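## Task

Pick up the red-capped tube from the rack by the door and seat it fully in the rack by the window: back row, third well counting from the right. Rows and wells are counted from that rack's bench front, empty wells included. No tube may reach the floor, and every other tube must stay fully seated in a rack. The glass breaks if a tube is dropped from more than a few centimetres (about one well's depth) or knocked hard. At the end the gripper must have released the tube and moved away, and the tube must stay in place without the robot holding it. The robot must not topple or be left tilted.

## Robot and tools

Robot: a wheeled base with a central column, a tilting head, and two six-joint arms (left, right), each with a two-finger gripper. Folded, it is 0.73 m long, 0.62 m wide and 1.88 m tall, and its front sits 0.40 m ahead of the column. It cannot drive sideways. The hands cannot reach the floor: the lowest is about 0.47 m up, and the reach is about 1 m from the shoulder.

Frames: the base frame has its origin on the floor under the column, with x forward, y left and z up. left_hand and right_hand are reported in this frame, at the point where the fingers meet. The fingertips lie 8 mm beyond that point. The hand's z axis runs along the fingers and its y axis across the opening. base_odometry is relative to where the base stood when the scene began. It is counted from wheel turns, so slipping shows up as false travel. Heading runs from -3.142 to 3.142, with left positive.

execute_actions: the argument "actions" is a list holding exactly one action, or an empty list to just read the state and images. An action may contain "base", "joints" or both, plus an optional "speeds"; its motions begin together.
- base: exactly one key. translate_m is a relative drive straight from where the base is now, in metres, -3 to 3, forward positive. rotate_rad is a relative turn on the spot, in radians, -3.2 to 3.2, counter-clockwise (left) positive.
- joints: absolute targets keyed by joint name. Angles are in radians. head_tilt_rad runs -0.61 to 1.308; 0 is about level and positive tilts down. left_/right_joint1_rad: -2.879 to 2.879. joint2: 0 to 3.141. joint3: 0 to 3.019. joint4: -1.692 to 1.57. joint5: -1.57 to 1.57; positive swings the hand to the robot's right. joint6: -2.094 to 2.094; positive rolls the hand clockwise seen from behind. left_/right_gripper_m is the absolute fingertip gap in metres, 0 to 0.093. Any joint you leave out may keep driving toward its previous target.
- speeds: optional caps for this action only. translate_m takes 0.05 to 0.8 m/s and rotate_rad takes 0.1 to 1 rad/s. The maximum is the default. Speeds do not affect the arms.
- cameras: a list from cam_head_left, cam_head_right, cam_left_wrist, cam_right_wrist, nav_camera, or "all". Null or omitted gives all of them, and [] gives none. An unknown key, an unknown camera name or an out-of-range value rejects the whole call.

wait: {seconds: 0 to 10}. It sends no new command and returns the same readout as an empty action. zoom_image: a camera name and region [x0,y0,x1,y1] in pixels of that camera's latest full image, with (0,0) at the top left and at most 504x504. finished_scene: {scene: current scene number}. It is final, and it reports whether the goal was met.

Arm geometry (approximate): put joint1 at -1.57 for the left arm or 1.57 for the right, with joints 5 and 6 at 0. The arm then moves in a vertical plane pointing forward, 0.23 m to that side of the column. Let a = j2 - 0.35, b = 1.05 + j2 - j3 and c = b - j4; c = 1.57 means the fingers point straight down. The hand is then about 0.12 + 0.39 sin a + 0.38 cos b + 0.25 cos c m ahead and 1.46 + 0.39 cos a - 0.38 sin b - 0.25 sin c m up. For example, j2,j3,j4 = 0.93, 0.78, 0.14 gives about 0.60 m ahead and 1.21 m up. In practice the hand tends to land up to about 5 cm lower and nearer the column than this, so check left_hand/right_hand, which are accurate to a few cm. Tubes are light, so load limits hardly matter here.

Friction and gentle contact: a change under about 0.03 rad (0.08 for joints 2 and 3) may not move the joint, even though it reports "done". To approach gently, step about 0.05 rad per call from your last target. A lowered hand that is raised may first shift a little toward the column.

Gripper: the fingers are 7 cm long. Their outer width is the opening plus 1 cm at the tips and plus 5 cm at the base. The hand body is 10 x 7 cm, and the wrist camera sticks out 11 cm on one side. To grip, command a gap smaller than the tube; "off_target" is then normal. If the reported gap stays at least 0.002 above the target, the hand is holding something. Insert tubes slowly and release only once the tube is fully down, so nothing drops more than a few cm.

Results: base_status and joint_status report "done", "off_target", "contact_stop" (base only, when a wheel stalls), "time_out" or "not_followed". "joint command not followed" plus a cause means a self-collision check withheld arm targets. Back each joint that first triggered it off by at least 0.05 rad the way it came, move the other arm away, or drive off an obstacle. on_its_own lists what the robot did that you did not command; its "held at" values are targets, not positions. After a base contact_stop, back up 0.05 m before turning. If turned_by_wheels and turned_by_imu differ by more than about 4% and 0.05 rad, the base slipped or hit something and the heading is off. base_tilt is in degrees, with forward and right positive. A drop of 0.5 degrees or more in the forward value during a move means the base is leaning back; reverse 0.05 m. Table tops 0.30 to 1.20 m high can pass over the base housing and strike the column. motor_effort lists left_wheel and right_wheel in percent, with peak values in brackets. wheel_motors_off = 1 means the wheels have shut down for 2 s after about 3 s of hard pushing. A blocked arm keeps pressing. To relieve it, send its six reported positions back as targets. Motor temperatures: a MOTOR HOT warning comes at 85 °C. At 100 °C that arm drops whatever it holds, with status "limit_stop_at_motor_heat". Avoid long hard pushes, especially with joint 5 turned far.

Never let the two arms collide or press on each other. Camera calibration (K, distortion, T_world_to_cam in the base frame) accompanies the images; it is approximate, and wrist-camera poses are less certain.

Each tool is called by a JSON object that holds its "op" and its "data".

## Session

{"op": "execute_actions", "data": {"actions": []}}

Scene clock: 0.00 s.
Motor temperatures (°C, as the motors report them): left_arm=[25 27 26 26 27 24] | right_arm=[24 24 25 24 24 26]
base_odometry: x=+0.000 y=+0.000 heading=+0.000 (m, m, rad; odometry frame)
turned_by_wheels: +0.000 (rad since the last result)
turned_by_imu: +0.000 (rad since the last result)
base_tilt: forward=+0.2 right=+0.6 (deg)
base_status: not commanded
joint_positions: head_tilt_rad=+0.880 left_joint1_rad=-1.564 left_joint2_rad=+0.888 left_joint3_rad=+0.417 left_joint4_rad=-0.916 left_joint5_rad=+0.013 left_joint6_rad=+0.013 left_gripper_m=+0.095 right_joint1_rad=+1.593 right_joint2_rad=+0.871 right_joint3_rad=+0.397 right_joint4_rad=-0.990 right_joint5_rad=+0.016 right_joint6_rad=-0.021 right_gripper_m=+0.094
joint_status: not commanded
wheel_motors_off: 0
motor_effort: left_wheel=-1 right_wheel=-2 (%)
left_hand: x=+0.1556 y=+0.2238 z=+1.2448 quat_wxyz=(+0.418, -0.001, -0.908, +0.007) (m; base frame)
right_hand: x=+0.1372 y=-0.2239 z=+1.2629 quat_wxyz=(+0.453, +0.022, -0.891, -0.004) (m; base frame)
pictures: cam_head_left, cam_head_right, cam_left_wrist, cam_right_wrist, nav_camera
camera_calibration (this result's frames):
cam_head_left: T_world_to_cam=[[-0.0556002, -0.993243, 0.101863, -0.109108], [-0.829309, -0.0108729, -0.558685, 0.901251], [0.556017, -0.115539, -0.823101, 1.17232], [0, 0, 0, 1]] pos_world=[0.089518, 0.0368763, 1.47957]
cam_head_right: T_world_to_cam=[[-0.0627249, -0.993608, 0.0938564, -0.158736], [-0.819759, -0.00234759, -0.572704, 0.921951], [0.569263, -0.112862, -0.814372, 1.16351], [0, 0, 0, 1]] pos_world=[0.083479, -0.0242404, 1.49043]
cam_left_wrist: T_world_to_cam=[[0.00217092, -0.999997, 0.00102728, 0.220425], [-0.0743185, 0.000863105, 0.997234, -1.22561], [-0.997232, -0.00224127, -0.0743164, 0.371682], [0, 0, 0, 1]] pos_world=[0.279089, 0.222316, 1.24961]
cam_right_wrist: T_world_to_cam=[[0.0515205, -0.998409, -0.0229085, -0.205992], [-0.0138363, -0.0236504, 0.999625, -1.25893], [-0.998576, -0.0511842, -0.0150328, 0.268482], [0, 0, 0, 1]] pos_world=[0.261294, -0.221697, 1.25777]
Images, in order (width x height): cam_head_left 896x504, cam_head_right 896x504, cam_left_wrist 504x504, cam_right_wrist 504x504, nav_camera 896x504.

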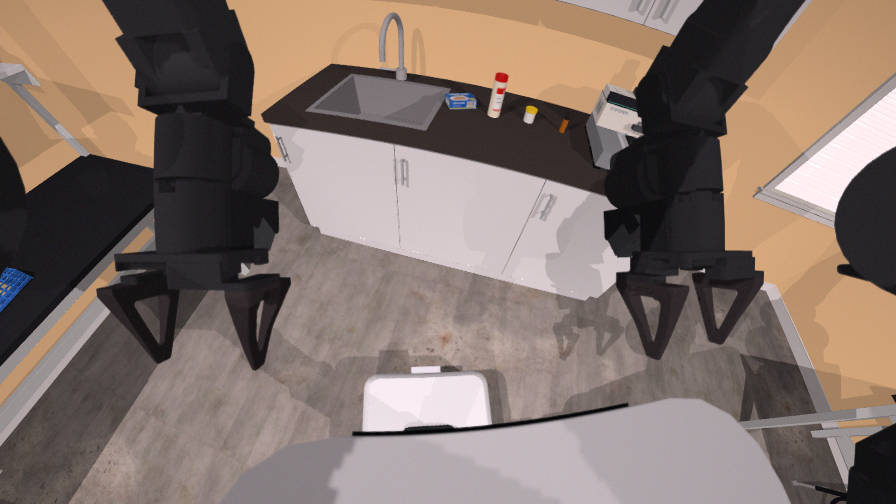

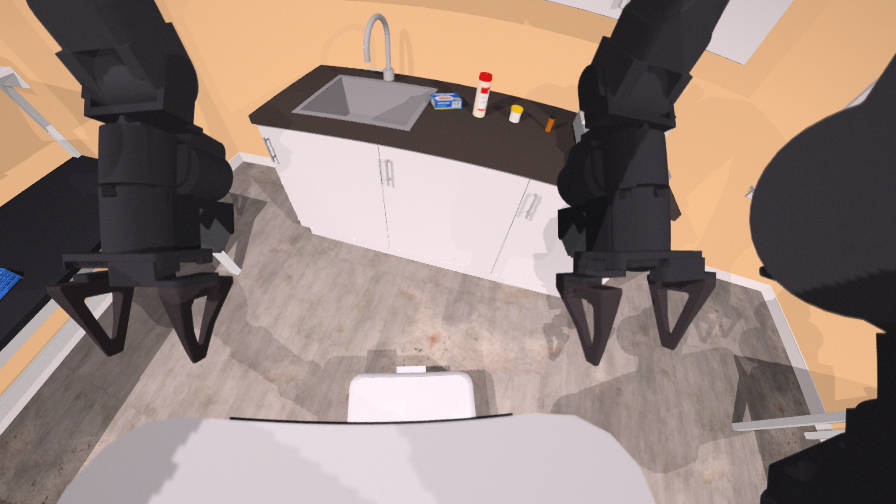

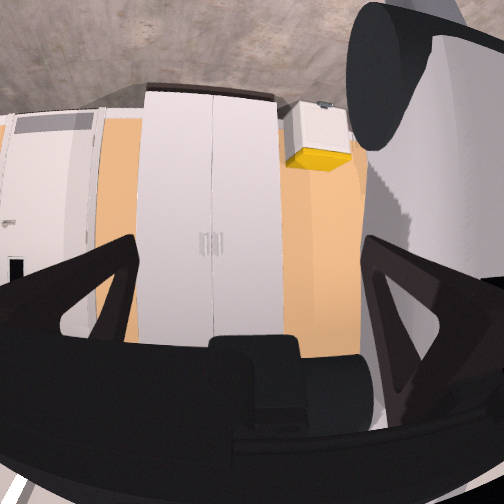

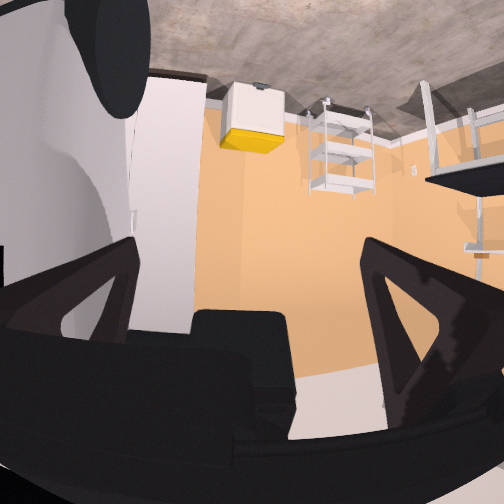

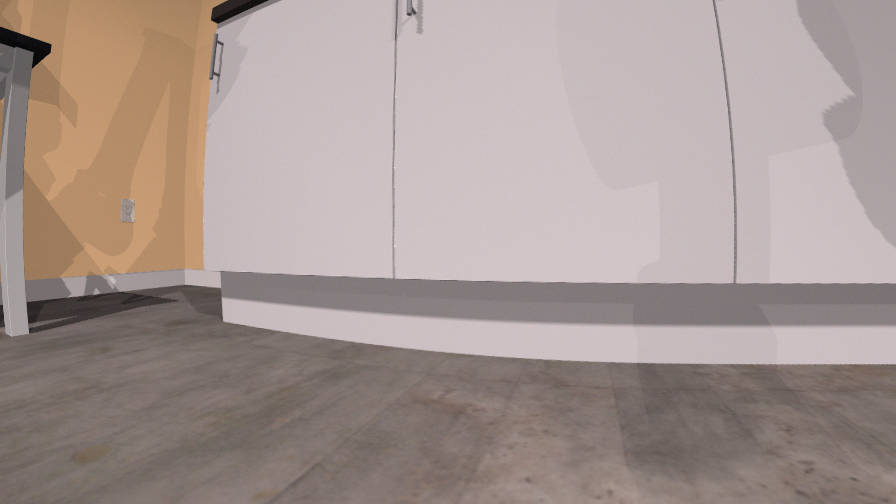

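{"op": "execute_actions", "data": {"actions": [{"base":{"rotate_rad":1.2},"joints":{"head_tilt_rad":0.6,"left_joint1_rad":-1.57,"left_joint2_rad":1.2,"left_joint3_rad":1.2,"left_joint4_rad":-0.51,"left_joint5_rad":0,"left_joint6_rad":0,"left_gripper_m":0.034}}], "cameras": ["cam_head_left"]}}

{"op": "zoom_image", "data": {"camera": "cam_head_left", "region": [320,130,500,250]}}

Scene clock: 7.60 s.
Motor temperatures (°C, as the motors report them): left_arm=[25 28 26 26 27 24] | right_arm=[24 24 25 24 24 26]
base_odometry: x=+0.000 y=+0.000 heading=+1.198 (m, m, rad; odometry frame)
turned_by_wheels: +1.198 (rad since the last result)
turned_by_imu: +1.195 (rad since the last result)
base_tilt: forward=+0.2 right=+0.5 (deg)
base_status: done
joint_positions: head_tilt_rad=+0.618 left_joint1_rad=-1.570 left_joint2_rad=+1.192 left_joint3_rad=+1.204 left_joint4_rad=-0.509 left_joint5_rad=+0.001 left_joint6_rad=+0.008 left_gripper_m=+0.034 right_joint1_rad=+1.593 right_joint2_rad=+0.871 right_joint3_rad=+0.397 right_joint4_rad=-0.990 right_joint5_rad=+0.016 right_joint6_rad=-0.021 right_gripper_m=+0.094
joint_status: all done
wheel_motors_off: 0
motor_effort: left_wheel=-4(33) right_wheel=+8(29) (%)
left_hand: x=+0.6138 y=+0.2248 z=+1.1374 quat_wxyz=(-0.014, -0.004, -1.000, +0.000) (m; base frame)
right_hand: x=+0.1372 y=-0.2239 z=+1.2629 quat_wxyz=(+0.453, +0.022, -0.891, -0.004) (m; base frame)
pictures: cam_head_left
camera_calibration (this result's frames):
cam_head_left: T_world_to_cam=[[-0.0801661, -0.993243, 0.0839094, -0.080232], [-0.655586, -0.0108729, -0.755042, 1.19496], [0.750853, -0.115539, -0.650285, 0.896442], [0, 0, 0, 1]] pos_world=[0.103868, 0.0368763, 1.49192]
Images, in order (width x height): cam_head_left 896x504.

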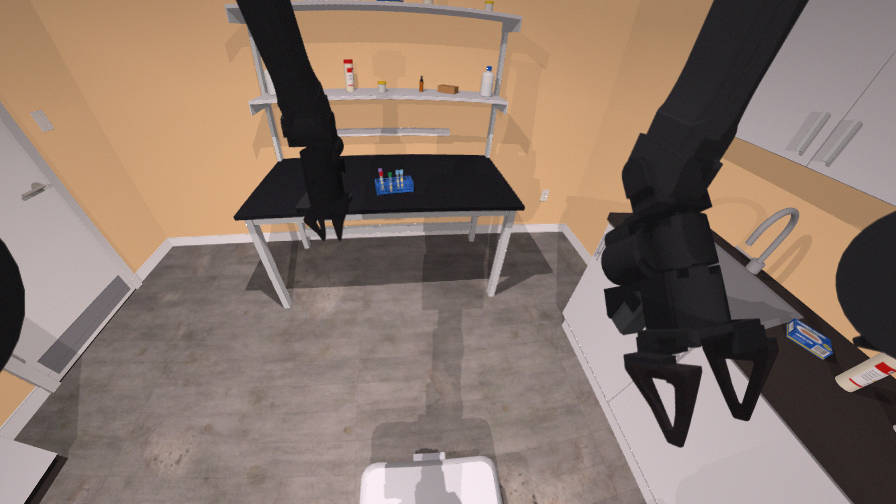

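Region (320, 130, 500, 250) of cam_head_left's 896x504 image, scaled by 2.800, with more detail than that image has.

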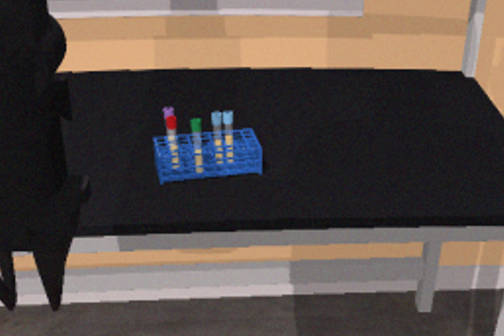

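{"op": "execute_actions", "data": {"actions": [{"base":{"translate_m":0.85},"joints":{"head_tilt_rad":0.9,"left_joint2_rad":1.45,"left_joint3_rad":1.305,"left_joint4_rad":-0.367}}], "cameras": ["cam_head_left","cam_left_wrist"]}}

Scene clock: 14.40 s.
Motor temperatures (°C, as the motors report them): left_arm=[25 29 27 26 27 24] | right_arm=[24 24 25 24 24 26]
base_odometry: x=+0.309 y=+0.792 heading=+1.198 (m, m, rad; odometry frame)
turned_by_wheels: +0.000 (rad since the last result)
turned_by_imu: -0.001 (rad since the last result)
base_tilt: forward=+0.3 right=+0.4 (deg)
base_status: done
joint_positions: head_tilt_rad=+0.902 left_joint1_rad=-1.570 left_joint2_rad=+1.458 left_joint3_rad=+1.298 left_joint4_rad=-0.369 left_joint5_rad=+0.001 left_joint6_rad=+0.008 left_gripper_m=+0.034 right_joint1_rad=+1.593 right_joint2_rad=+0.871 right_joint3_rad=+0.398 right_joint4_rad=-0.990 right_joint5_rad=+0.016 right_joint6_rad=-0.021 right_gripper_m=+0.094
joint_status: all done
wheel_motors_off: 0
motor_effort: left_wheel=+0(37) right_wheel=+1(49) (%)
left_hand: x=+0.6034 y=+0.2249 z=+1.0237 quat_wxyz=(+0.003, -0.004, -1.000, +0.000) (m; base frame)
right_hand: x=+0.1374 y=-0.2239 z=+1.2629 quat_wxyz=(+0.453, +0.022, -0.891, -0.004) (m; base frame)
pictures: cam_head_left, cam_left_wrist
camera_calibration (this result's frames):
cam_head_left: T_world_to_cam=[[-0.0534265, -0.993243, 0.103019, -0.110998], [-0.840975, -0.0108729, -0.540964, 0.874544], [0.538429, -0.115539, -0.834712, 1.19108], [0, 0, 0, 1]] pos_world=[0.088227, 0.0368763, 1.47874]
cam_left_wrist: T_world_to_cam=[[0.000230913, -0.999962, -0.00872105, 0.231918], [-0.802736, -0.00538602, 0.596311, -0.120487], [-0.596335, 0.006863, -0.802706, 1.30352], [0, 0, 0, 1]] pos_world=[0.680563, 0.222314, 1.12022]
Images, in order (width x height): cam_head_left 896x504, cam_left_wrist 504x504.

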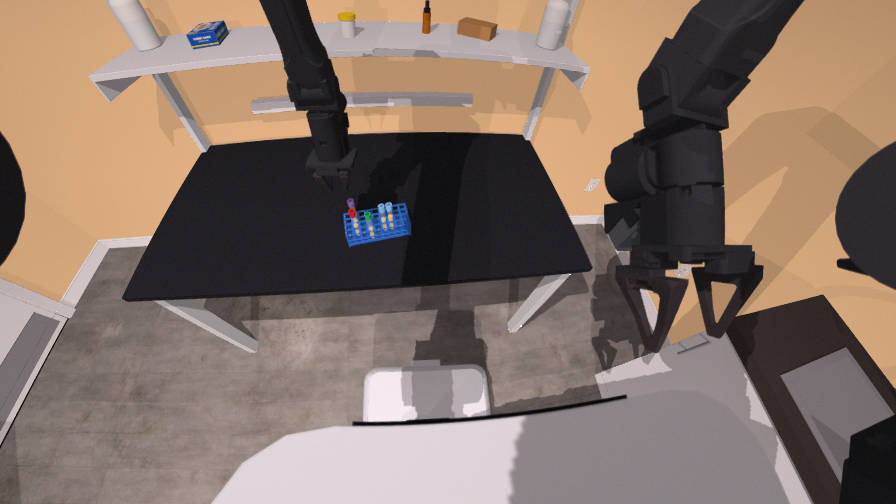

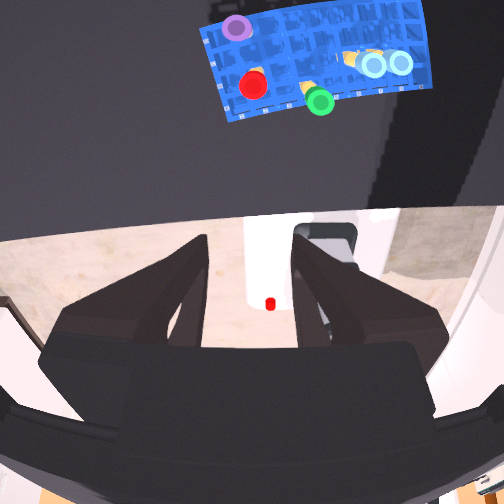

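{"op": "execute_actions", "data": {"actions": [{"base":{"translate_m":0.038},"joints":{"left_joint2_rad":1.71,"left_joint3_rad":1.488,"left_joint4_rad":-0.279}}], "cameras": ["cam_left_wrist"]}}

Scene clock: 19.53 s.
Motor temperatures (°C, as the motors report them): left_arm=[25 29 27 26 27 24] | right_arm=[24 24 25 24 24 26]
base_odometry: x=+0.323 y=+0.827 heading=+1.198 (m, m, rad; odometry frame)
turned_by_wheels: +0.000 (rad since the last result)
turned_by_imu: +0.000 (rad since the last result)
base_tilt: forward=+0.3 right=+0.5 (deg)
base_status: done
joint_positions: head_tilt_rad=+0.902 left_joint1_rad=-1.570 left_joint2_rad=+1.721 left_joint3_rad=+1.485 left_joint4_rad=-0.278 left_joint5_rad=+0.001 left_joint6_rad=+0.008 left_gripper_m=+0.034 right_joint1_rad=+1.593 right_joint2_rad=+0.871 right_joint3_rad=+0.396 right_joint4_rad=-0.990 right_joint5_rad=+0.016 right_joint6_rad=-0.021 right_gripper_m=+0.094
joint_status: all done
wheel_motors_off: 0
motor_effort: left_wheel=-1(34) right_wheel=+2(31) (%)
left_hand: x=+0.6119 y=+0.2250 z=+0.9189 quat_wxyz=(-0.005, -0.004, -1.000, +0.000) (m; base frame)
right_hand: x=+0.1368 y=-0.2239 z=+1.2631 quat_wxyz=(+0.453, +0.022, -0.891, -0.004) (m; base frame)
pictures: cam_left_wrist
camera_calibration (this result's frames):
cam_left_wrist: T_world_to_cam=[[0.000345495, -0.999962, -0.00872372, 0.231025], [-0.811295, -0.00538049, 0.584612, -0.0352098], [-0.584637, 0.00687553, -0.811266, 1.2252], [0, 0, 0, 1]] pos_world=[0.687649, 0.222402, 1.01656]
Images, in order (width x height): cam_left_wrist 504x504.

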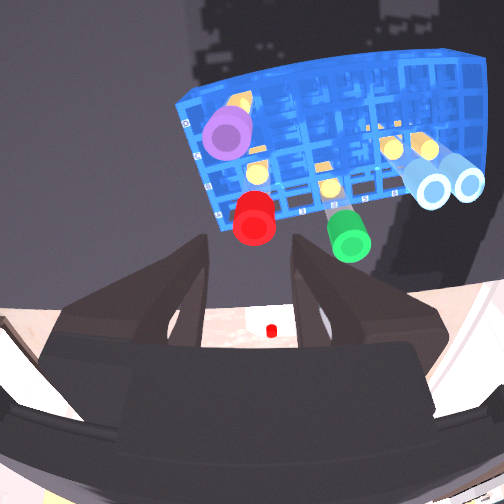

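{"op": "execute_actions", "data": {"actions": [{"joints":{"left_joint2_rad":1.83,"left_joint3_rad":1.592,"left_joint4_rad":-0.26}}], "cameras": ["cam_left_wrist"]}}

Scene clock: 22.43 s.
Motor temperatures (°C, as the motors report them): left_arm=[25 30 27 26 27 24] | right_arm=[24 24 25 24 24 26]
base_odometry: x=+0.323 y=+0.827 heading=+1.198 (m, m, rad; odometry frame)
turned_by_wheels: +0.000 (rad since the last result)
turned_by_imu: +0.000 (rad since the last result)
base_tilt: forward=+0.2 right=+0.4 (deg)
base_status: not commanded
joint_positions: head_tilt_rad=+0.902 left_joint1_rad=-1.570 left_joint2_rad=+1.833 left_joint3_rad=+1.590 left_joint4_rad=-0.265 left_joint5_rad=+0.001 left_joint6_rad=+0.008 left_gripper_m=+0.034 right_joint1_rad=+1.593 right_joint2_rad=+0.871 right_joint3_rad=+0.396 right_joint4_rad=-0.990 right_joint5_rad=+0.016 right_joint6_rad=-0.021 right_gripper_m=+0.094
joint_status: all done
wheel_motors_off: 0
motor_effort: left_wheel=-4(2) right_wheel=+1(1) (%)
left_hand: x=+0.6166 y=+0.2251 z=+0.8754 quat_wxyz=(-0.008, -0.004, -1.000, +0.000) (m; base frame)
right_hand: x=+0.1368 y=-0.2239 z=+1.2631 quat_wxyz=(+0.453, +0.022, -0.891, -0.004) (m; base frame)
pictures: cam_left_wrist
camera_calibration (this result's frames):
cam_left_wrist: T_world_to_cam=[[0.00039375, -0.999962, -0.00872434, 0.230652], [-0.814848, -0.00537811, 0.579649, 0.000576524], [-0.579674, 0.00688078, -0.814819, 1.1927], [0, 0, 0, 1]] pos_world=[0.691755, 0.22244, 0.973511]
Images, in order (width x height): cam_left_wrist 504x504.

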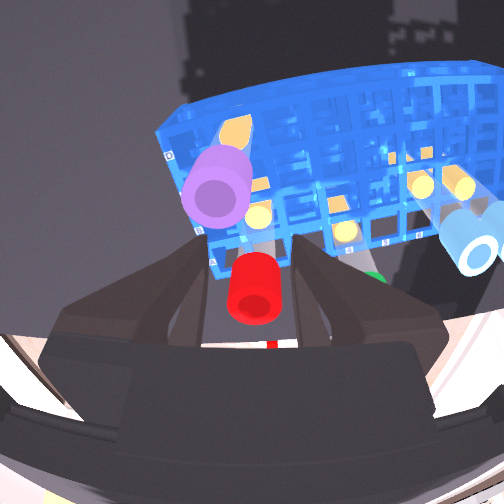

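{"op": "execute_actions", "data": {"actions": [{"base":{"translate_m":-0.005},"speeds":{"translate_m":0.05}}], "cameras": []}}

{"op": "execute_actions", "data": {"actions": [{"joints":{"left_gripper_m":0.008}}], "cameras": ["cam_left_wrist"]}}

{"op": "execute_actions", "data": {"actions": [{"joints":{"left_joint2_rad":1.76,"left_joint3_rad":1.53,"left_joint4_rad":-0.272}}], "cameras": []}}

{"op": "execute_actions", "data": {"actions": [{"joints":{"left_joint2_rad":1.68,"left_joint3_rad":1.465,"left_joint4_rad":-0.287}}], "cameras": ["cam_left_wrist","cam_right_wrist"]}}

Scene clock: 29.40 s.
Motor temperatures (°C, as the motors report them): left_arm=[25 30 27 26 27 24] | right_arm=[24 24 25 24 24 26]
base_odometry: x=+0.321 y=+0.823 heading=+1.197 (m, m, rad; odometry frame)
turned_by_wheels: +0.000 (rad since the last result)
turned_by_imu: +0.000 (rad since the last result)
base_tilt: forward=+0.1 right=+0.5 (deg)
base_status: done
joint_positions: head_tilt_rad=+0.902 left_joint1_rad=-1.570 left_joint2_rad=+1.832 left_joint3_rad=+1.588 left_joint4_rad=-0.265 left_joint5_rad=+0.001 left_joint6_rad=+0.008 left_gripper_m=+0.034 right_joint1_rad=+1.593 right_joint2_rad=+0.870 right_joint3_rad=+0.394 right_joint4_rad=-0.990 right_joint5_rad=+0.016 right_joint6_rad=-0.021 right_gripper_m=+0.094
joint_status: not commanded
wheel_motors_off: 0
motor_effort: left_wheel=+1(31) right_wheel=+1(30) (%)
left_hand: x=+0.6161 y=+0.2251 z=+0.8756 quat_wxyz=(-0.007, -0.004, -1.000, +0.000) (m; base frame)
right_hand: x=+0.1356 y=-0.2239 z=+1.2636 quat_wxyz=(+0.454, +0.022, -0.891, -0.004) (m; base frame)
pictures: none
No camera images: the call's "cameras" was empty. Leave "cameras" out to get every camera's image.

Scene clock: 29.90 s.
Motor temperatures (°C, as the motors report them): left_arm=[25 30 27 26 27 24] | right_arm=[24 24 25 24 24 26]
base_odometry: x=+0.321 y=+0.823 heading=+1.197 (m, m, rad; odometry frame)
turned_by_wheels: +0.000 (rad since the last result)
turned_by_imu: +0.000 (rad since the last result)
base_tilt: forward=+0.3 right=+0.4 (deg)
base_status: not commanded
joint_positions: head_tilt_rad=+0.902 left_joint1_rad=-1.570 left_joint2_rad=+1.832 left_joint3_rad=+1.588 left_joint4_rad=-0.265 left_joint5_rad=+0.001 left_joint6_rad=+0.008 left_gripper_m=+0.018 right_joint1_rad=+1.593 right_joint2_rad=+0.870 right_joint3_rad=+0.394 right_joint4_rad=-0.990 right_joint5_rad=+0.016 right_joint6_rad=-0.021 right_gripper_m=+0.094
joint_status: left_gripper_m off_target (ended at +0.018, target +0.008)
wheel_motors_off: 0
motor_effort: left_wheel=+0(1) right_wheel=+1(1) (%)
left_hand: x=+0.6161 y=+0.2251 z=+0.8756 quat_wxyz=(-0.007, -0.004, -1.000, +0.000) (m; base frame)
right_hand: x=+0.1356 y=-0.2239 z=+1.2636 quat_wxyz=(+0.454, +0.022, -0.891, -0.004) (m; base frame)
pictures: cam_left_wrist
camera_calibration (this result's frames):
cam_left_wrist: T_world_to_cam=[[0.000387718, -0.999962, -0.00872428, 0.230657], [-0.814406, -0.00537841, 0.580271, -0.000762771], [-0.580296, 0.00688012, -0.814377, 1.19258], [0, 0, 0, 1]] pos_world=[0.691338, 0.222439, 0.973663]
Images, in order (width x height): cam_left_wrist 504x504.

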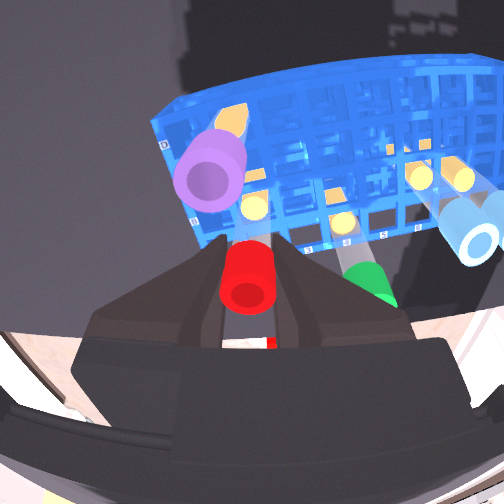

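Scene clock: 30.63 s.
Motor temperatures (°C, as the motors report them): left_arm=[25 30 27 26 27 24] | right_arm=[24 24 25 24 24 26]
base_odometry: x=+0.321 y=+0.823 heading=+1.197 (m, m, rad; odometry frame)
turned_by_wheels: +0.000 (rad since the last result)
turned_by_imu: +0.000 (rad since the last result)
base_tilt: forward=+0.2 right=+0.5 (deg)
base_status: not commanded
joint_positions: head_tilt_rad=+0.902 left_joint1_rad=-1.570 left_joint2_rad=+1.767 left_joint3_rad=+1.530 left_joint4_rad=-0.267 left_joint5_rad=+0.001 left_joint6_rad=+0.008 left_gripper_m=+0.018 right_joint1_rad=+1.593 right_joint2_rad=+0.870 right_joint3_rad=+0.394 right_joint4_rad=-0.990 right_joint5_rad=+0.016 right_joint6_rad=-0.021 right_gripper_m=+0.094
joint_status: all done
wheel_motors_off: 0
motor_effort: left_wheel=+0(2) right_wheel=+1(1) (%)
left_hand: x=+0.6170 y=+0.2252 z=+0.9015 quat_wxyz=(-0.010, -0.004, -1.000, +0.000) (m; base frame)
right_hand: x=+0.1356 y=-0.2239 z=+1.2636 quat_wxyz=(+0.454, +0.022, -0.891, -0.004) (m; base frame)
pictures: none
No camera images: the call's "cameras" was empty. Leave "cameras" out to get every camera's image.

Scene clock: 31.47 s.
Motor temperatures (°C, as the motors report them): left_arm=[25 30 27 26 27 24] | right_arm=[24 24 25 24 24 26]
base_odometry: x=+0.321 y=+0.823 heading=+1.197 (m, m, rad; odometry frame)
turned_by_wheels: +0.000 (rad since the last result)
turned_by_imu: +0.000 (rad since the last result)
base_tilt: forward=+0.3 right=+0.5 (deg)
base_status: not commanded
joint_positions: head_tilt_rad=+0.902 left_joint1_rad=-1.570 left_joint2_rad=+1.679 left_joint3_rad=+1.463 left_joint4_rad=-0.281 left_joint5_rad=+0.001 left_joint6_rad=+0.008 left_gripper_m=+0.018 right_joint1_rad=+1.593 right_joint2_rad=+0.870 right_joint3_rad=+0.394 right_joint4_rad=-0.990 right_joint5_rad=+0.016 right_joint6_rad=-0.021 right_gripper_m=+0.094
joint_status: all done
wheel_motors_off: 0
motor_effort: left_wheel=+3(0) right_wheel=+1(1) (%)
left_hand: x=+0.6201 y=+0.2251 z=+0.9372 quat_wxyz=(-0.013, -0.004, -1.000, +0.000) (m; base frame)
right_hand: x=+0.1356 y=-0.2239 z=+1.2636 quat_wxyz=(+0.454, +0.022, -0.891, -0.004) (m; base frame)
pictures: cam_left_wrist, cam_right_wrist
camera_calibration (this result's frames):
cam_left_wrist: T_world_to_cam=[[0.000504711, -0.999955, -0.00948737, 0.231916], [-0.821428, -0.00582532, 0.570282, -0.0194185], [-0.570312, 0.00750536, -0.821394, 1.24526], [0, 0, 0, 1]] pos_world=[0.694117, 0.222447, 1.03612]
cam_right_wrist: T_world_to_cam=[[0.0515126, -0.998407, -0.0230006, -0.205809], [-0.0115478, -0.0236252, 0.999654, -1.25992], [-0.998606, -0.0512292, -0.0127464, 0.264012], [0, 0, 0, 1]] pos_world=[0.259697, -0.221722, 1.25812]
Images, in order (width x height): cam_left_wrist 504x504, cam_right_wrist 504x504.

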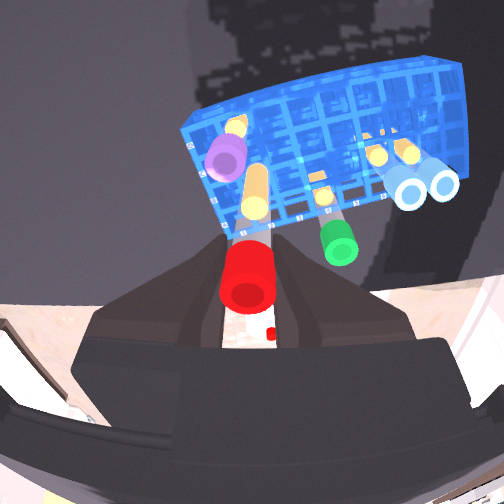

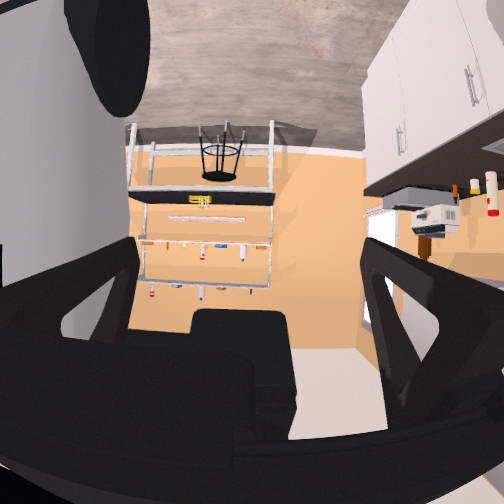

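{"op": "execute_actions", "data": {"actions": [{"joints":{"left_joint2_rad":1.1,"left_joint3_rad":1.18,"left_joint4_rad":-0.6,"head_tilt_rad":0.6},"base":{"translate_m":-0.9}}], "cameras": []}}

{"op": "execute_actions", "data": {"actions": [{"base":{"rotate_rad":2.97}}], "cameras": []}}

{"op": "execute_actions", "data": {"actions": [{"base":{"translate_m":0.8}}], "cameras": ["cam_head_left"]}}

{"op": "zoom_image", "data": {"camera": "cam_head_left", "region": [300,130,480,250]}}

Scene clock: 41.47 s.
Motor temperatures (°C, as the motors report them): left_arm=[25 31 27 26 27 24] | right_arm=[24 24 25 24 24 26]
base_odometry: x=-0.007 y=-0.015 heading=+1.197 (m, m, rad; odometry frame)
turned_by_wheels: -0.001 (rad since the last result)
turned_by_imu: +0.000 (rad since the last result)
base_tilt: forward=+0.2 right=+0.4 (deg)
base_status: done
joint_positions: head_tilt_rad=+0.617 left_joint1_rad=-1.570 left_joint2_rad=+1.099 left_joint3_rad=+1.180 left_joint4_rad=-0.595 left_joint5_rad=+0.001 left_joint6_rad=+0.008 left_gripper_m=+0.018 right_joint1_rad=+1.593 right_joint2_rad=+0.870 right_joint3_rad=+0.392 right_joint4_rad=-0.990 right_joint5_rad=+0.016 right_joint6_rad=-0.021 right_gripper_m=+0.094
joint_status: all done
wheel_motors_off: 0
motor_effort: left_wheel=-3(52) right_wheel=+0(46) (%)
left_hand: x=+0.6062 y=+0.2249 z=+1.1768 quat_wxyz=(-0.004, -0.004, -1.000, +0.000) (m; base frame)
right_hand: x=+0.1344 y=-0.2239 z=+1.2640 quat_wxyz=(+0.455, +0.022, -0.890, -0.004) (m; base frame)
pictures: none
No camera images: the call's "cameras" was empty. Leave "cameras" out to get every camera's image.

Scene clock: 46.03 s.
Motor temperatures (°C, as the motors report them): left_arm=[25 31 27 26 27 24] | right_arm=[24 24 25 24 24 26]
base_odometry: x=-0.007 y=-0.015 heading=-2.118 (m, m, rad; odometry frame)
turned_by_wheels: +2.969 (rad since the last result)
turned_by_imu: +2.962 (rad since the last result)
base_tilt: forward=+0.2 right=+0.6 (deg)
base_status: done
joint_positions: head_tilt_rad=+0.617 left_joint1_rad=-1.570 left_joint2_rad=+1.099 left_joint3_rad=+1.180 left_joint4_rad=-0.595 left_joint5_rad=+0.001 left_joint6_rad=+0.008 left_gripper_m=+0.018 right_joint1_rad=+1.593 right_joint2_rad=+0.870 right_joint3_rad=+0.392 right_joint4_rad=-0.990 right_joint5_rad=+0.016 right_joint6_rad=-0.021 right_gripper_m=+0.094
joint_status: not commanded
wheel_motors_off: 0
motor_effort: left_wheel=-6(38) right_wheel=+8(38) (%)
left_hand: x=+0.6062 y=+0.2249 z=+1.1768 quat_wxyz=(-0.004, -0.004, -1.000, +0.000) (m; base frame)
right_hand: x=+0.1344 y=-0.2239 z=+1.2640 quat_wxyz=(+0.455, +0.022, -0.890, -0.004) (m; base frame)
pictures: none
No camera images: the call's "cameras" was empty. Leave "cameras" out to get every camera's image.

Scene clock: 49.00 s.
Motor temperatures (°C, as the motors report them): left_arm=[25 31 27 26 27 24] | right_arm=[24 24 25 24 24 26]
base_odometry: x=-0.423 y=-0.699 heading=-2.118 (m, m, rad; odometry frame)
turned_by_wheels: +0.000 (rad since the last result)
turned_by_imu: -0.001 (rad since the last result)
base_tilt: forward=+0.2 right=+0.5 (deg)
base_status: done
joint_positions: head_tilt_rad=+0.617 left_joint1_rad=-1.570 left_joint2_rad=+1.099 left_joint3_rad=+1.180 left_joint4_rad=-0.596 left_joint5_rad=+0.001 left_joint6_rad=+0.008 left_gripper_m=+0.018 right_joint1_rad=+1.593 right_joint2_rad=+0.870 right_joint3_rad=+0.396 right_joint4_rad=-0.990 right_joint5_rad=+0.016 right_joint6_rad=-0.021 right_gripper_m=+0.094
joint_status: not commanded
wheel_motors_off: 0
motor_effort: left_wheel=+1(37) right_wheel=+0(49) (%)
left_hand: x=+0.6061 y=+0.2249 z=+1.1768 quat_wxyz=(-0.004, -0.004, -1.000, +0.000) (m; base frame)
right_hand: x=+0.1368 y=-0.2239 z=+1.2632 quat_wxyz=(+0.453, +0.022, -0.891, -0.004) (m; base frame)
pictures: cam_head_left
camera_calibration (this result's frames):
cam_head_left: T_world_to_cam=[[-0.0802379, -0.993243, 0.0838407, -0.0801226], [-0.654939, -0.0108729, -0.755603, 1.19579], [0.75141, -0.115539, -0.649642, 0.895423], [0, 0, 0, 1]] pos_world=[0.103909, 0.0368763, 1.49196]
Images, in order (width x height): cam_head_left 896x504.

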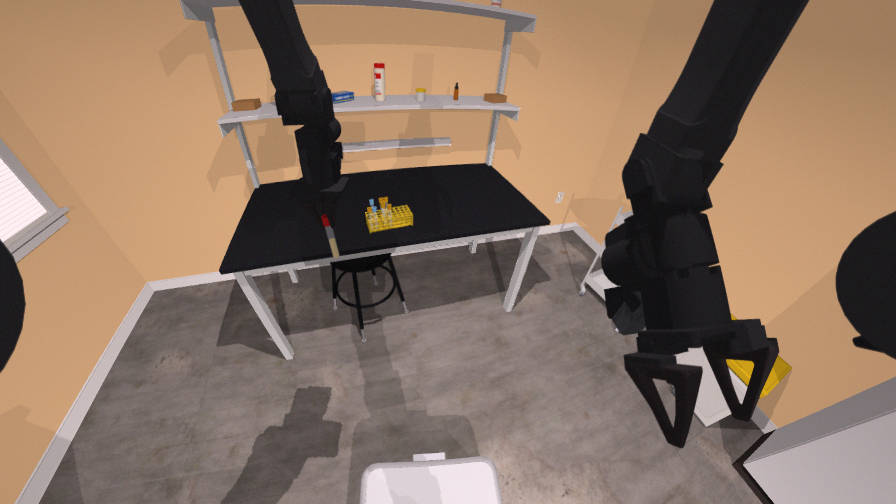

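Region (300, 130, 480, 250) of cam_head_left's 896x504 image, scaled by 2.800, with more detail than that image has.

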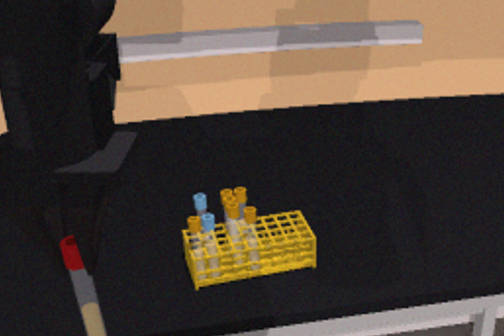

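{"op": "execute_actions", "data": {"actions": [{"base":{"rotate_rad":-0.09},"joints":{"head_tilt_rad":0.9,"left_joint2_rad":1.31,"left_joint3_rad":1.245,"left_joint4_rad":-0.44}}], "cameras": []}}

{"op": "execute_actions", "data": {"actions": [{"base":{"translate_m":0.54},"speeds":{"translate_m":0.5}}], "cameras": ["cam_head_left","cam_left_wrist"]}}

Scene clock: 54.43 s.
Motor temperatures (°C, as the motors report them): left_arm=[25 31 27 26 27 24] | right_arm=[24 24 25 24 24 26]
base_odometry: x=-0.424 y=-0.699 heading=-2.207 (m, m, rad; odometry frame)
turned_by_wheels: -0.088 (rad since the last result)
turned_by_imu: -0.089 (rad since the last result)
base_tilt: forward=+0.2 right=+0.4 (deg)
base_status: done
joint_positions: head_tilt_rad=+0.901 left_joint1_rad=-1.571 left_joint2_rad=+1.320 left_joint3_rad=+1.237 left_joint4_rad=-0.442 left_joint5_rad=+0.001 left_joint6_rad=+0.008 left_gripper_m=+0.018 right_joint1_rad=+1.593 right_joint2_rad=+0.870 right_joint3_rad=+0.396 right_joint4_rad=-0.990 right_joint5_rad=+0.016 right_joint6_rad=-0.021 right_gripper_m=+0.094
joint_status: all done
wheel_motors_off: 0
motor_effort: left_wheel=+1(25) right_wheel=+1(33) (%)
left_hand: x=+0.6047 y=+0.2243 z=+1.0811 quat_wxyz=(+0.001, -0.004, -1.000, +0.000) (m; base frame)
right_hand: x=+0.1368 y=-0.2239 z=+1.2632 quat_wxyz=(+0.453, +0.022, -0.891, -0.004) (m; base frame)
pictures: none
No camera images: the call's "cameras" was empty. Leave "cameras" out to get every camera's image.

Scene clock: 57.07 s.
Motor temperatures (°C, as the motors report them): left_arm=[25 31 27 26 27 24] | right_arm=[24 24 25 24 24 26]
base_odometry: x=-0.744 y=-1.133 heading=-2.207 (m, m, rad; odometry frame)
turned_by_wheels: +0.000 (rad since the last result)
turned_by_imu: -0.001 (rad since the last result)
base_tilt: forward=+0.3 right=+0.5 (deg)
base_status: done
joint_positions: head_tilt_rad=+0.902 left_joint1_rad=-1.571 left_joint2_rad=+1.319 left_joint3_rad=+1.237 left_joint4_rad=-0.442 left_joint5_rad=+0.001 left_joint6_rad=+0.008 left_gripper_m=+0.018 right_joint1_rad=+1.593 right_joint2_rad=+0.870 right_joint3_rad=+0.396 right_joint4_rad=-0.990 right_joint5_rad=+0.016 right_joint6_rad=-0.021 right_gripper_m=+0.094
joint_status: not commanded
wheel_motors_off: 0
motor_effort: left_wheel=+1(32) right_wheel=+3(40) (%)
left_hand: x=+0.6052 y=+0.2243 z=+1.0816 quat_wxyz=(+0.000, -0.004, -1.000, +0.000) (m; base frame)
right_hand: x=+0.1369 y=-0.2239 z=+1.2632 quat_wxyz=(+0.453, +0.022, -0.891, -0.004) (m; base frame)
pictures: cam_head_left, cam_left_wrist
camera_calibration (this result's frames):
cam_head_left: T_world_to_cam=[[-0.0534166, -0.993243, 0.103025, -0.111007], [-0.841027, -0.0108729, -0.540883, 0.874422], [0.538349, -0.115539, -0.834764, 1.19117], [0, 0, 0, 1]] pos_world=[0.0882211, 0.0368763, 1.47874]
cam_left_wrist: T_world_to_cam=[[-0.000302267, -0.999964, -0.008494, 0.231913], [-0.805686, -0.00478784, 0.592324, -0.147695], [-0.592343, 0.00702254, -0.805655, 1.3518], [0, 0, 0, 1]] pos_world=[0.681803, 0.221705, 1.17854]
Images, in order (width x height): cam_head_left 896x504, cam_left_wrist 504x504.

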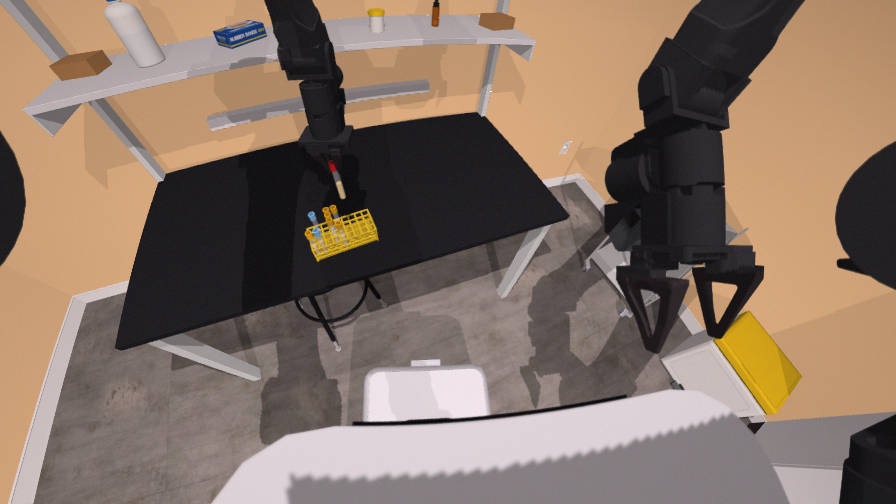

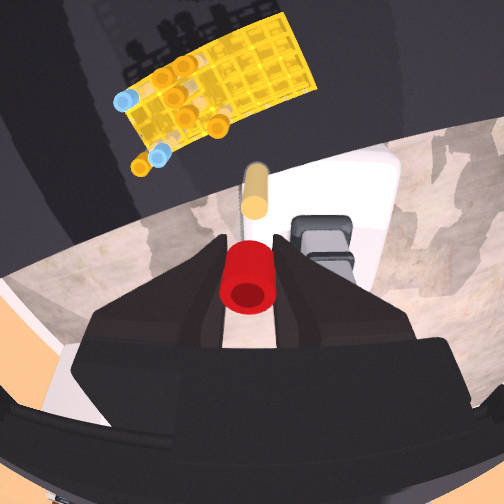

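{"op": "execute_actions", "data": {"actions": [{"base":{"translate_m":0.07},"joints":{"left_joint5_rad":-0.05}}], "cameras": []}}

{"op": "execute_actions", "data": {"actions": [{"joints":{"left_joint2_rad":1.54,"left_joint3_rad":1.368,"left_joint4_rad":-0.322}}], "cameras": ["cam_head_left","cam_left_wrist"]}}

{"op": "zoom_image", "data": {"camera": "cam_head_left", "region": [295,190,395,280]}}

{"op": "zoom_image", "data": {"camera": "cam_left_wrist", "region": [150,70,350,250]}}

Scene clock: 66.40 s.
Motor temperatures (°C, as the motors report them): left_arm=[25 31 27 26 27 24] | right_arm=[24 24 25 24 24 26]
base_odometry: x=-0.786 y=-1.190 heading=-2.207 (m, m, rad; odometry frame)
turned_by_wheels: +0.000 (rad since the last result)
turned_by_imu: +0.000 (rad since the last result)
base_tilt: forward=+0.1 right=+0.5 (deg)
base_status: done
joint_positions: head_tilt_rad=+0.902 left_joint1_rad=-1.571 left_joint2_rad=+1.317 left_joint3_rad=+1.238 left_joint4_rad=-0.442 left_joint5_rad=-0.048 left_joint6_rad=+0.008 left_gripper_m=+0.018 right_joint1_rad=+1.593 right_joint2_rad=+0.870 right_joint3_rad=+0.397 right_joint4_rad=-0.990 right_joint5_rad=+0.016 right_joint6_rad=-0.021 right_gripper_m=+0.094
joint_status: all done
wheel_motors_off: 0
motor_effort: left_wheel=-1(30) right_wheel=+1(26) (%)
left_hand: x=+0.6065 y=+0.2326 z=+1.0831 quat_wxyz=(-0.001, -0.004, -1.000, -0.024) (m; base frame)
right_hand: x=+0.1373 y=-0.2239 z=+1.2630 quat_wxyz=(+0.452, +0.022, -0.891, -0.004) (m; base frame)
pictures: none
No camera images: the call's "cameras" was empty. Leave "cameras" out to get every camera's image.

Scene clock: 67.60 s.
Motor temperatures (°C, as the motors report them): left_arm=[25 31 27 26 27 24] | right_arm=[24 24 25 24 24 26]
base_odometry: x=-0.786 y=-1.190 heading=-2.207 (m, m, rad; odometry frame)
turned_by_wheels: +0.000 (rad since the last result)
turned_by_imu: +0.000 (rad since the last result)
base_tilt: forward=+0.3 right=+0.6 (deg)
base_status: not commanded
joint_positions: head_tilt_rad=+0.902 left_joint1_rad=-1.571 left_joint2_rad=+1.552 left_joint3_rad=+1.363 left_joint4_rad=-0.320 left_joint5_rad=-0.048 left_joint6_rad=+0.008 left_gripper_m=+0.018 right_joint1_rad=+1.593 right_joint2_rad=+0.870 right_joint3_rad=+0.397 right_joint4_rad=-0.990 right_joint5_rad=+0.016 right_joint6_rad=-0.021 right_gripper_m=+0.094
joint_status: all done
wheel_motors_off: 0
motor_effort: left_wheel=+1(1) right_wheel=+1(0) (%)
left_hand: x=+0.6122 y=+0.2326 z=+0.9869 quat_wxyz=(-0.007, -0.004, -1.000, -0.024) (m; base frame)
right_hand: x=+0.1373 y=-0.2239 z=+1.2630 quat_wxyz=(+0.452, +0.022, -0.891, -0.004) (m; base frame)
pictures: cam_head_left, cam_left_wrist
camera_calibration (this result's frames):
cam_head_left: T_world_to_cam=[[-0.0534, -0.993243, 0.103033, -0.111021], [-0.841114, -0.0108729, -0.540748, 0.874218], [0.538215, -0.115539, -0.834851, 1.19131], [0, 0, 0, 1]] pos_world=[0.0882112, 0.0368763, 1.47873]
cam_left_wrist: T_world_to_cam=[[0.000508472, -0.998401, -0.056527, 0.285894], [-0.814177, -0.0332339, 0.579665, -0.0615612], [-0.580617, 0.0457282, -0.812892, 1.27049], [0, 0, 0, 1]] pos_world=[0.687402, 0.225294, 1.08462]
Images, in order (width x height): cam_head_left 896x504, cam_left_wrist 504x504.

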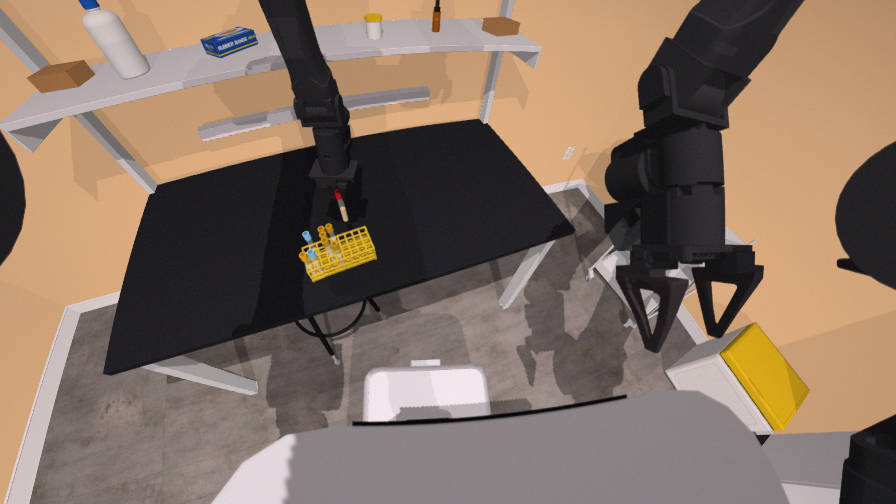

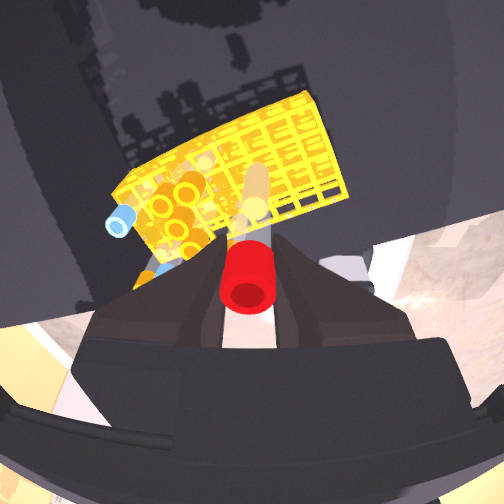

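Region (295, 190, 395, 280) of cam_head_left's 896x504 image, scaled by 5.040, with more detail than that image has; it fills the top 454 rows of this view, and the rest is white.

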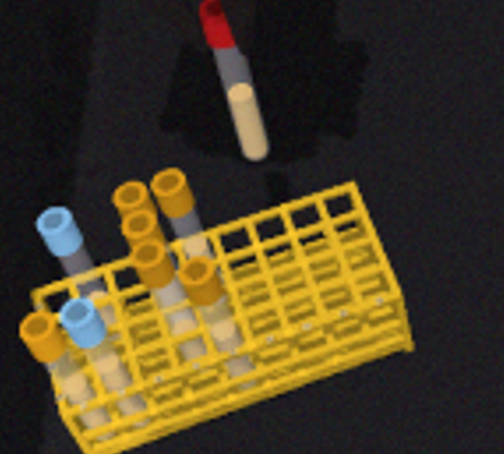

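Region (150, 70, 350, 250) of cam_left_wrist's 504x504 image, scaled by 2.520, with more detail than that image has; it fills the top 454 rows of this view, and the rest is white.

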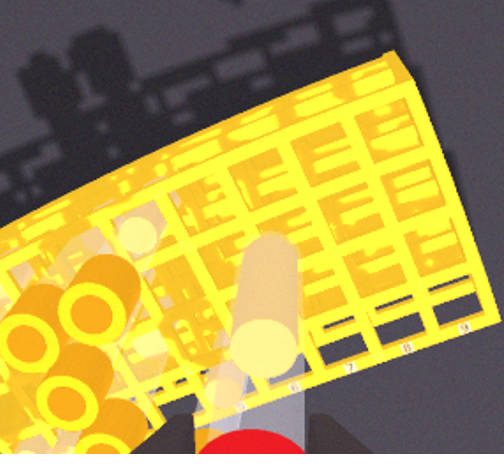

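{"op": "execute_actions", "data": {"actions": [{"base":{"rotate_rad":0.01},"joints":{"left_joint2_rad":1.635,"left_joint3_rad":1.43,"left_joint4_rad":-0.292}}], "cameras": ["cam_head_left","cam_left_wrist"]}}

{"op": "zoom_image", "data": {"camera": "cam_head_left", "region": [315,200,385,260]}}

{"op": "zoom_image", "data": {"camera": "cam_left_wrist", "region": [170,80,370,250]}}

Scene clock: 73.40 s.
Motor temperatures (°C, as the motors report them): left_arm=[25 31 27 26 27 24] | right_arm=[24 24 25 24 24 26]
base_odometry: x=-0.786 y=-1.190 heading=-2.197 (m, m, rad; odometry frame)
turned_by_wheels: +0.010 (rad since the last result)
turned_by_imu: +0.010 (rad since the last result)
base_tilt: forward=+0.2 right=+0.5 (deg)
base_status: done
joint_positions: head_tilt_rad=+0.902 left_joint1_rad=-1.568 left_joint2_rad=+1.638 left_joint3_rad=+1.423 left_joint4_rad=-0.298 left_joint5_rad=-0.049 left_joint6_rad=+0.008 left_gripper_m=+0.018 right_joint1_rad=+1.593 right_joint2_rad=+0.870 right_joint3_rad=+0.397 right_joint4_rad=-0.990 right_joint5_rad=+0.016 right_joint6_rad=-0.021 right_gripper_m=+0.094
joint_status: all done
wheel_motors_off: 0
motor_effort: left_wheel=+1(21) right_wheel=+1(20) (%)
left_hand: x=+0.6122 y=+0.2346 z=+0.9526 quat_wxyz=(-0.005, -0.003, -1.000, -0.025) (m; base frame)
right_hand: x=+0.1373 y=-0.2239 z=+1.2630 quat_wxyz=(+0.452, +0.022, -0.891, -0.004) (m; base frame)
pictures: cam_head_left, cam_left_wrist
camera_calibration (this result's frames):
cam_head_left: T_world_to_cam=[[-0.0534, -0.993243, 0.103033, -0.111021], [-0.841114, -0.0108729, -0.540748, 0.874218], [0.538215, -0.115539, -0.834851, 1.19131], [0, 0, 0, 1]] pos_world=[0.0882112, 0.0368763, 1.47873]
cam_left_wrist: T_world_to_cam=[[0.00163696, -0.998198, -0.05998, 0.288569], [-0.811912, -0.0363417, 0.582647, -0.0450814], [-0.583777, 0.0477447, -0.810509, 1.24173], [0, 0, 0, 1]] pos_world=[0.687821, 0.227124, 1.05001]
Images, in order (width x height): cam_head_left 896x504, cam_left_wrist 504x504.

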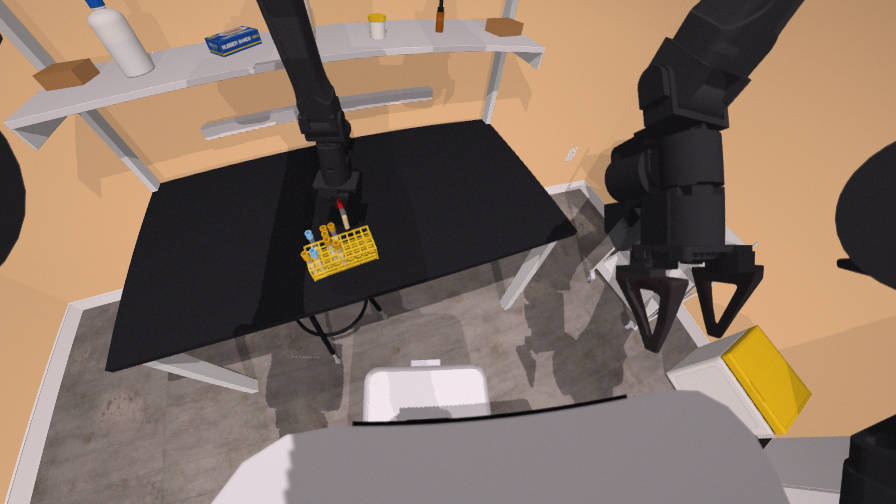

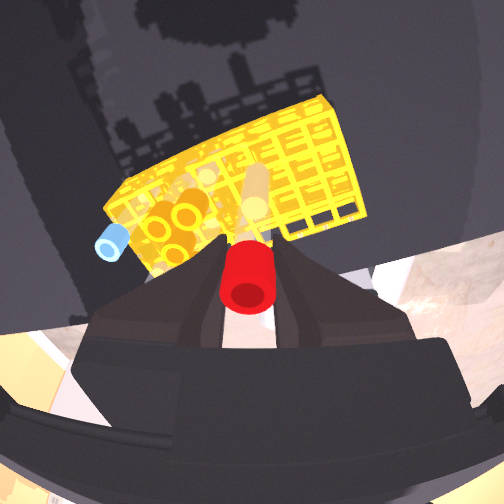

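Region (315, 200, 385, 260) of cam_head_left's 896x504 image, scaled by 7.200, with more detail than that image has; it fills the top 432 rows of this view, and the rest is white.

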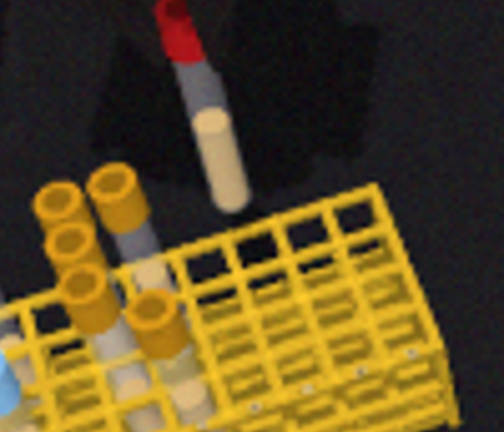

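Region (170, 80, 370, 250) of cam_left_wrist's 504x504 image, scaled by 2.520, with more detail than that image has; it fills the top 428 rows of this view, and the rest is white.

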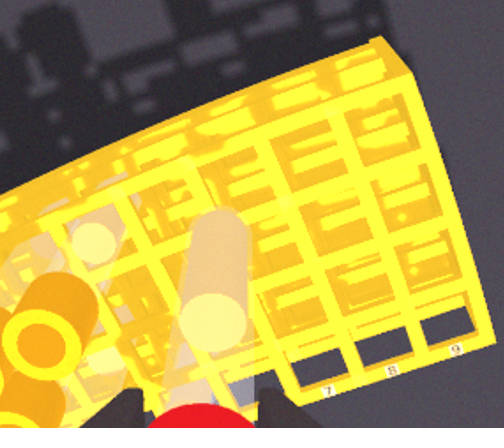

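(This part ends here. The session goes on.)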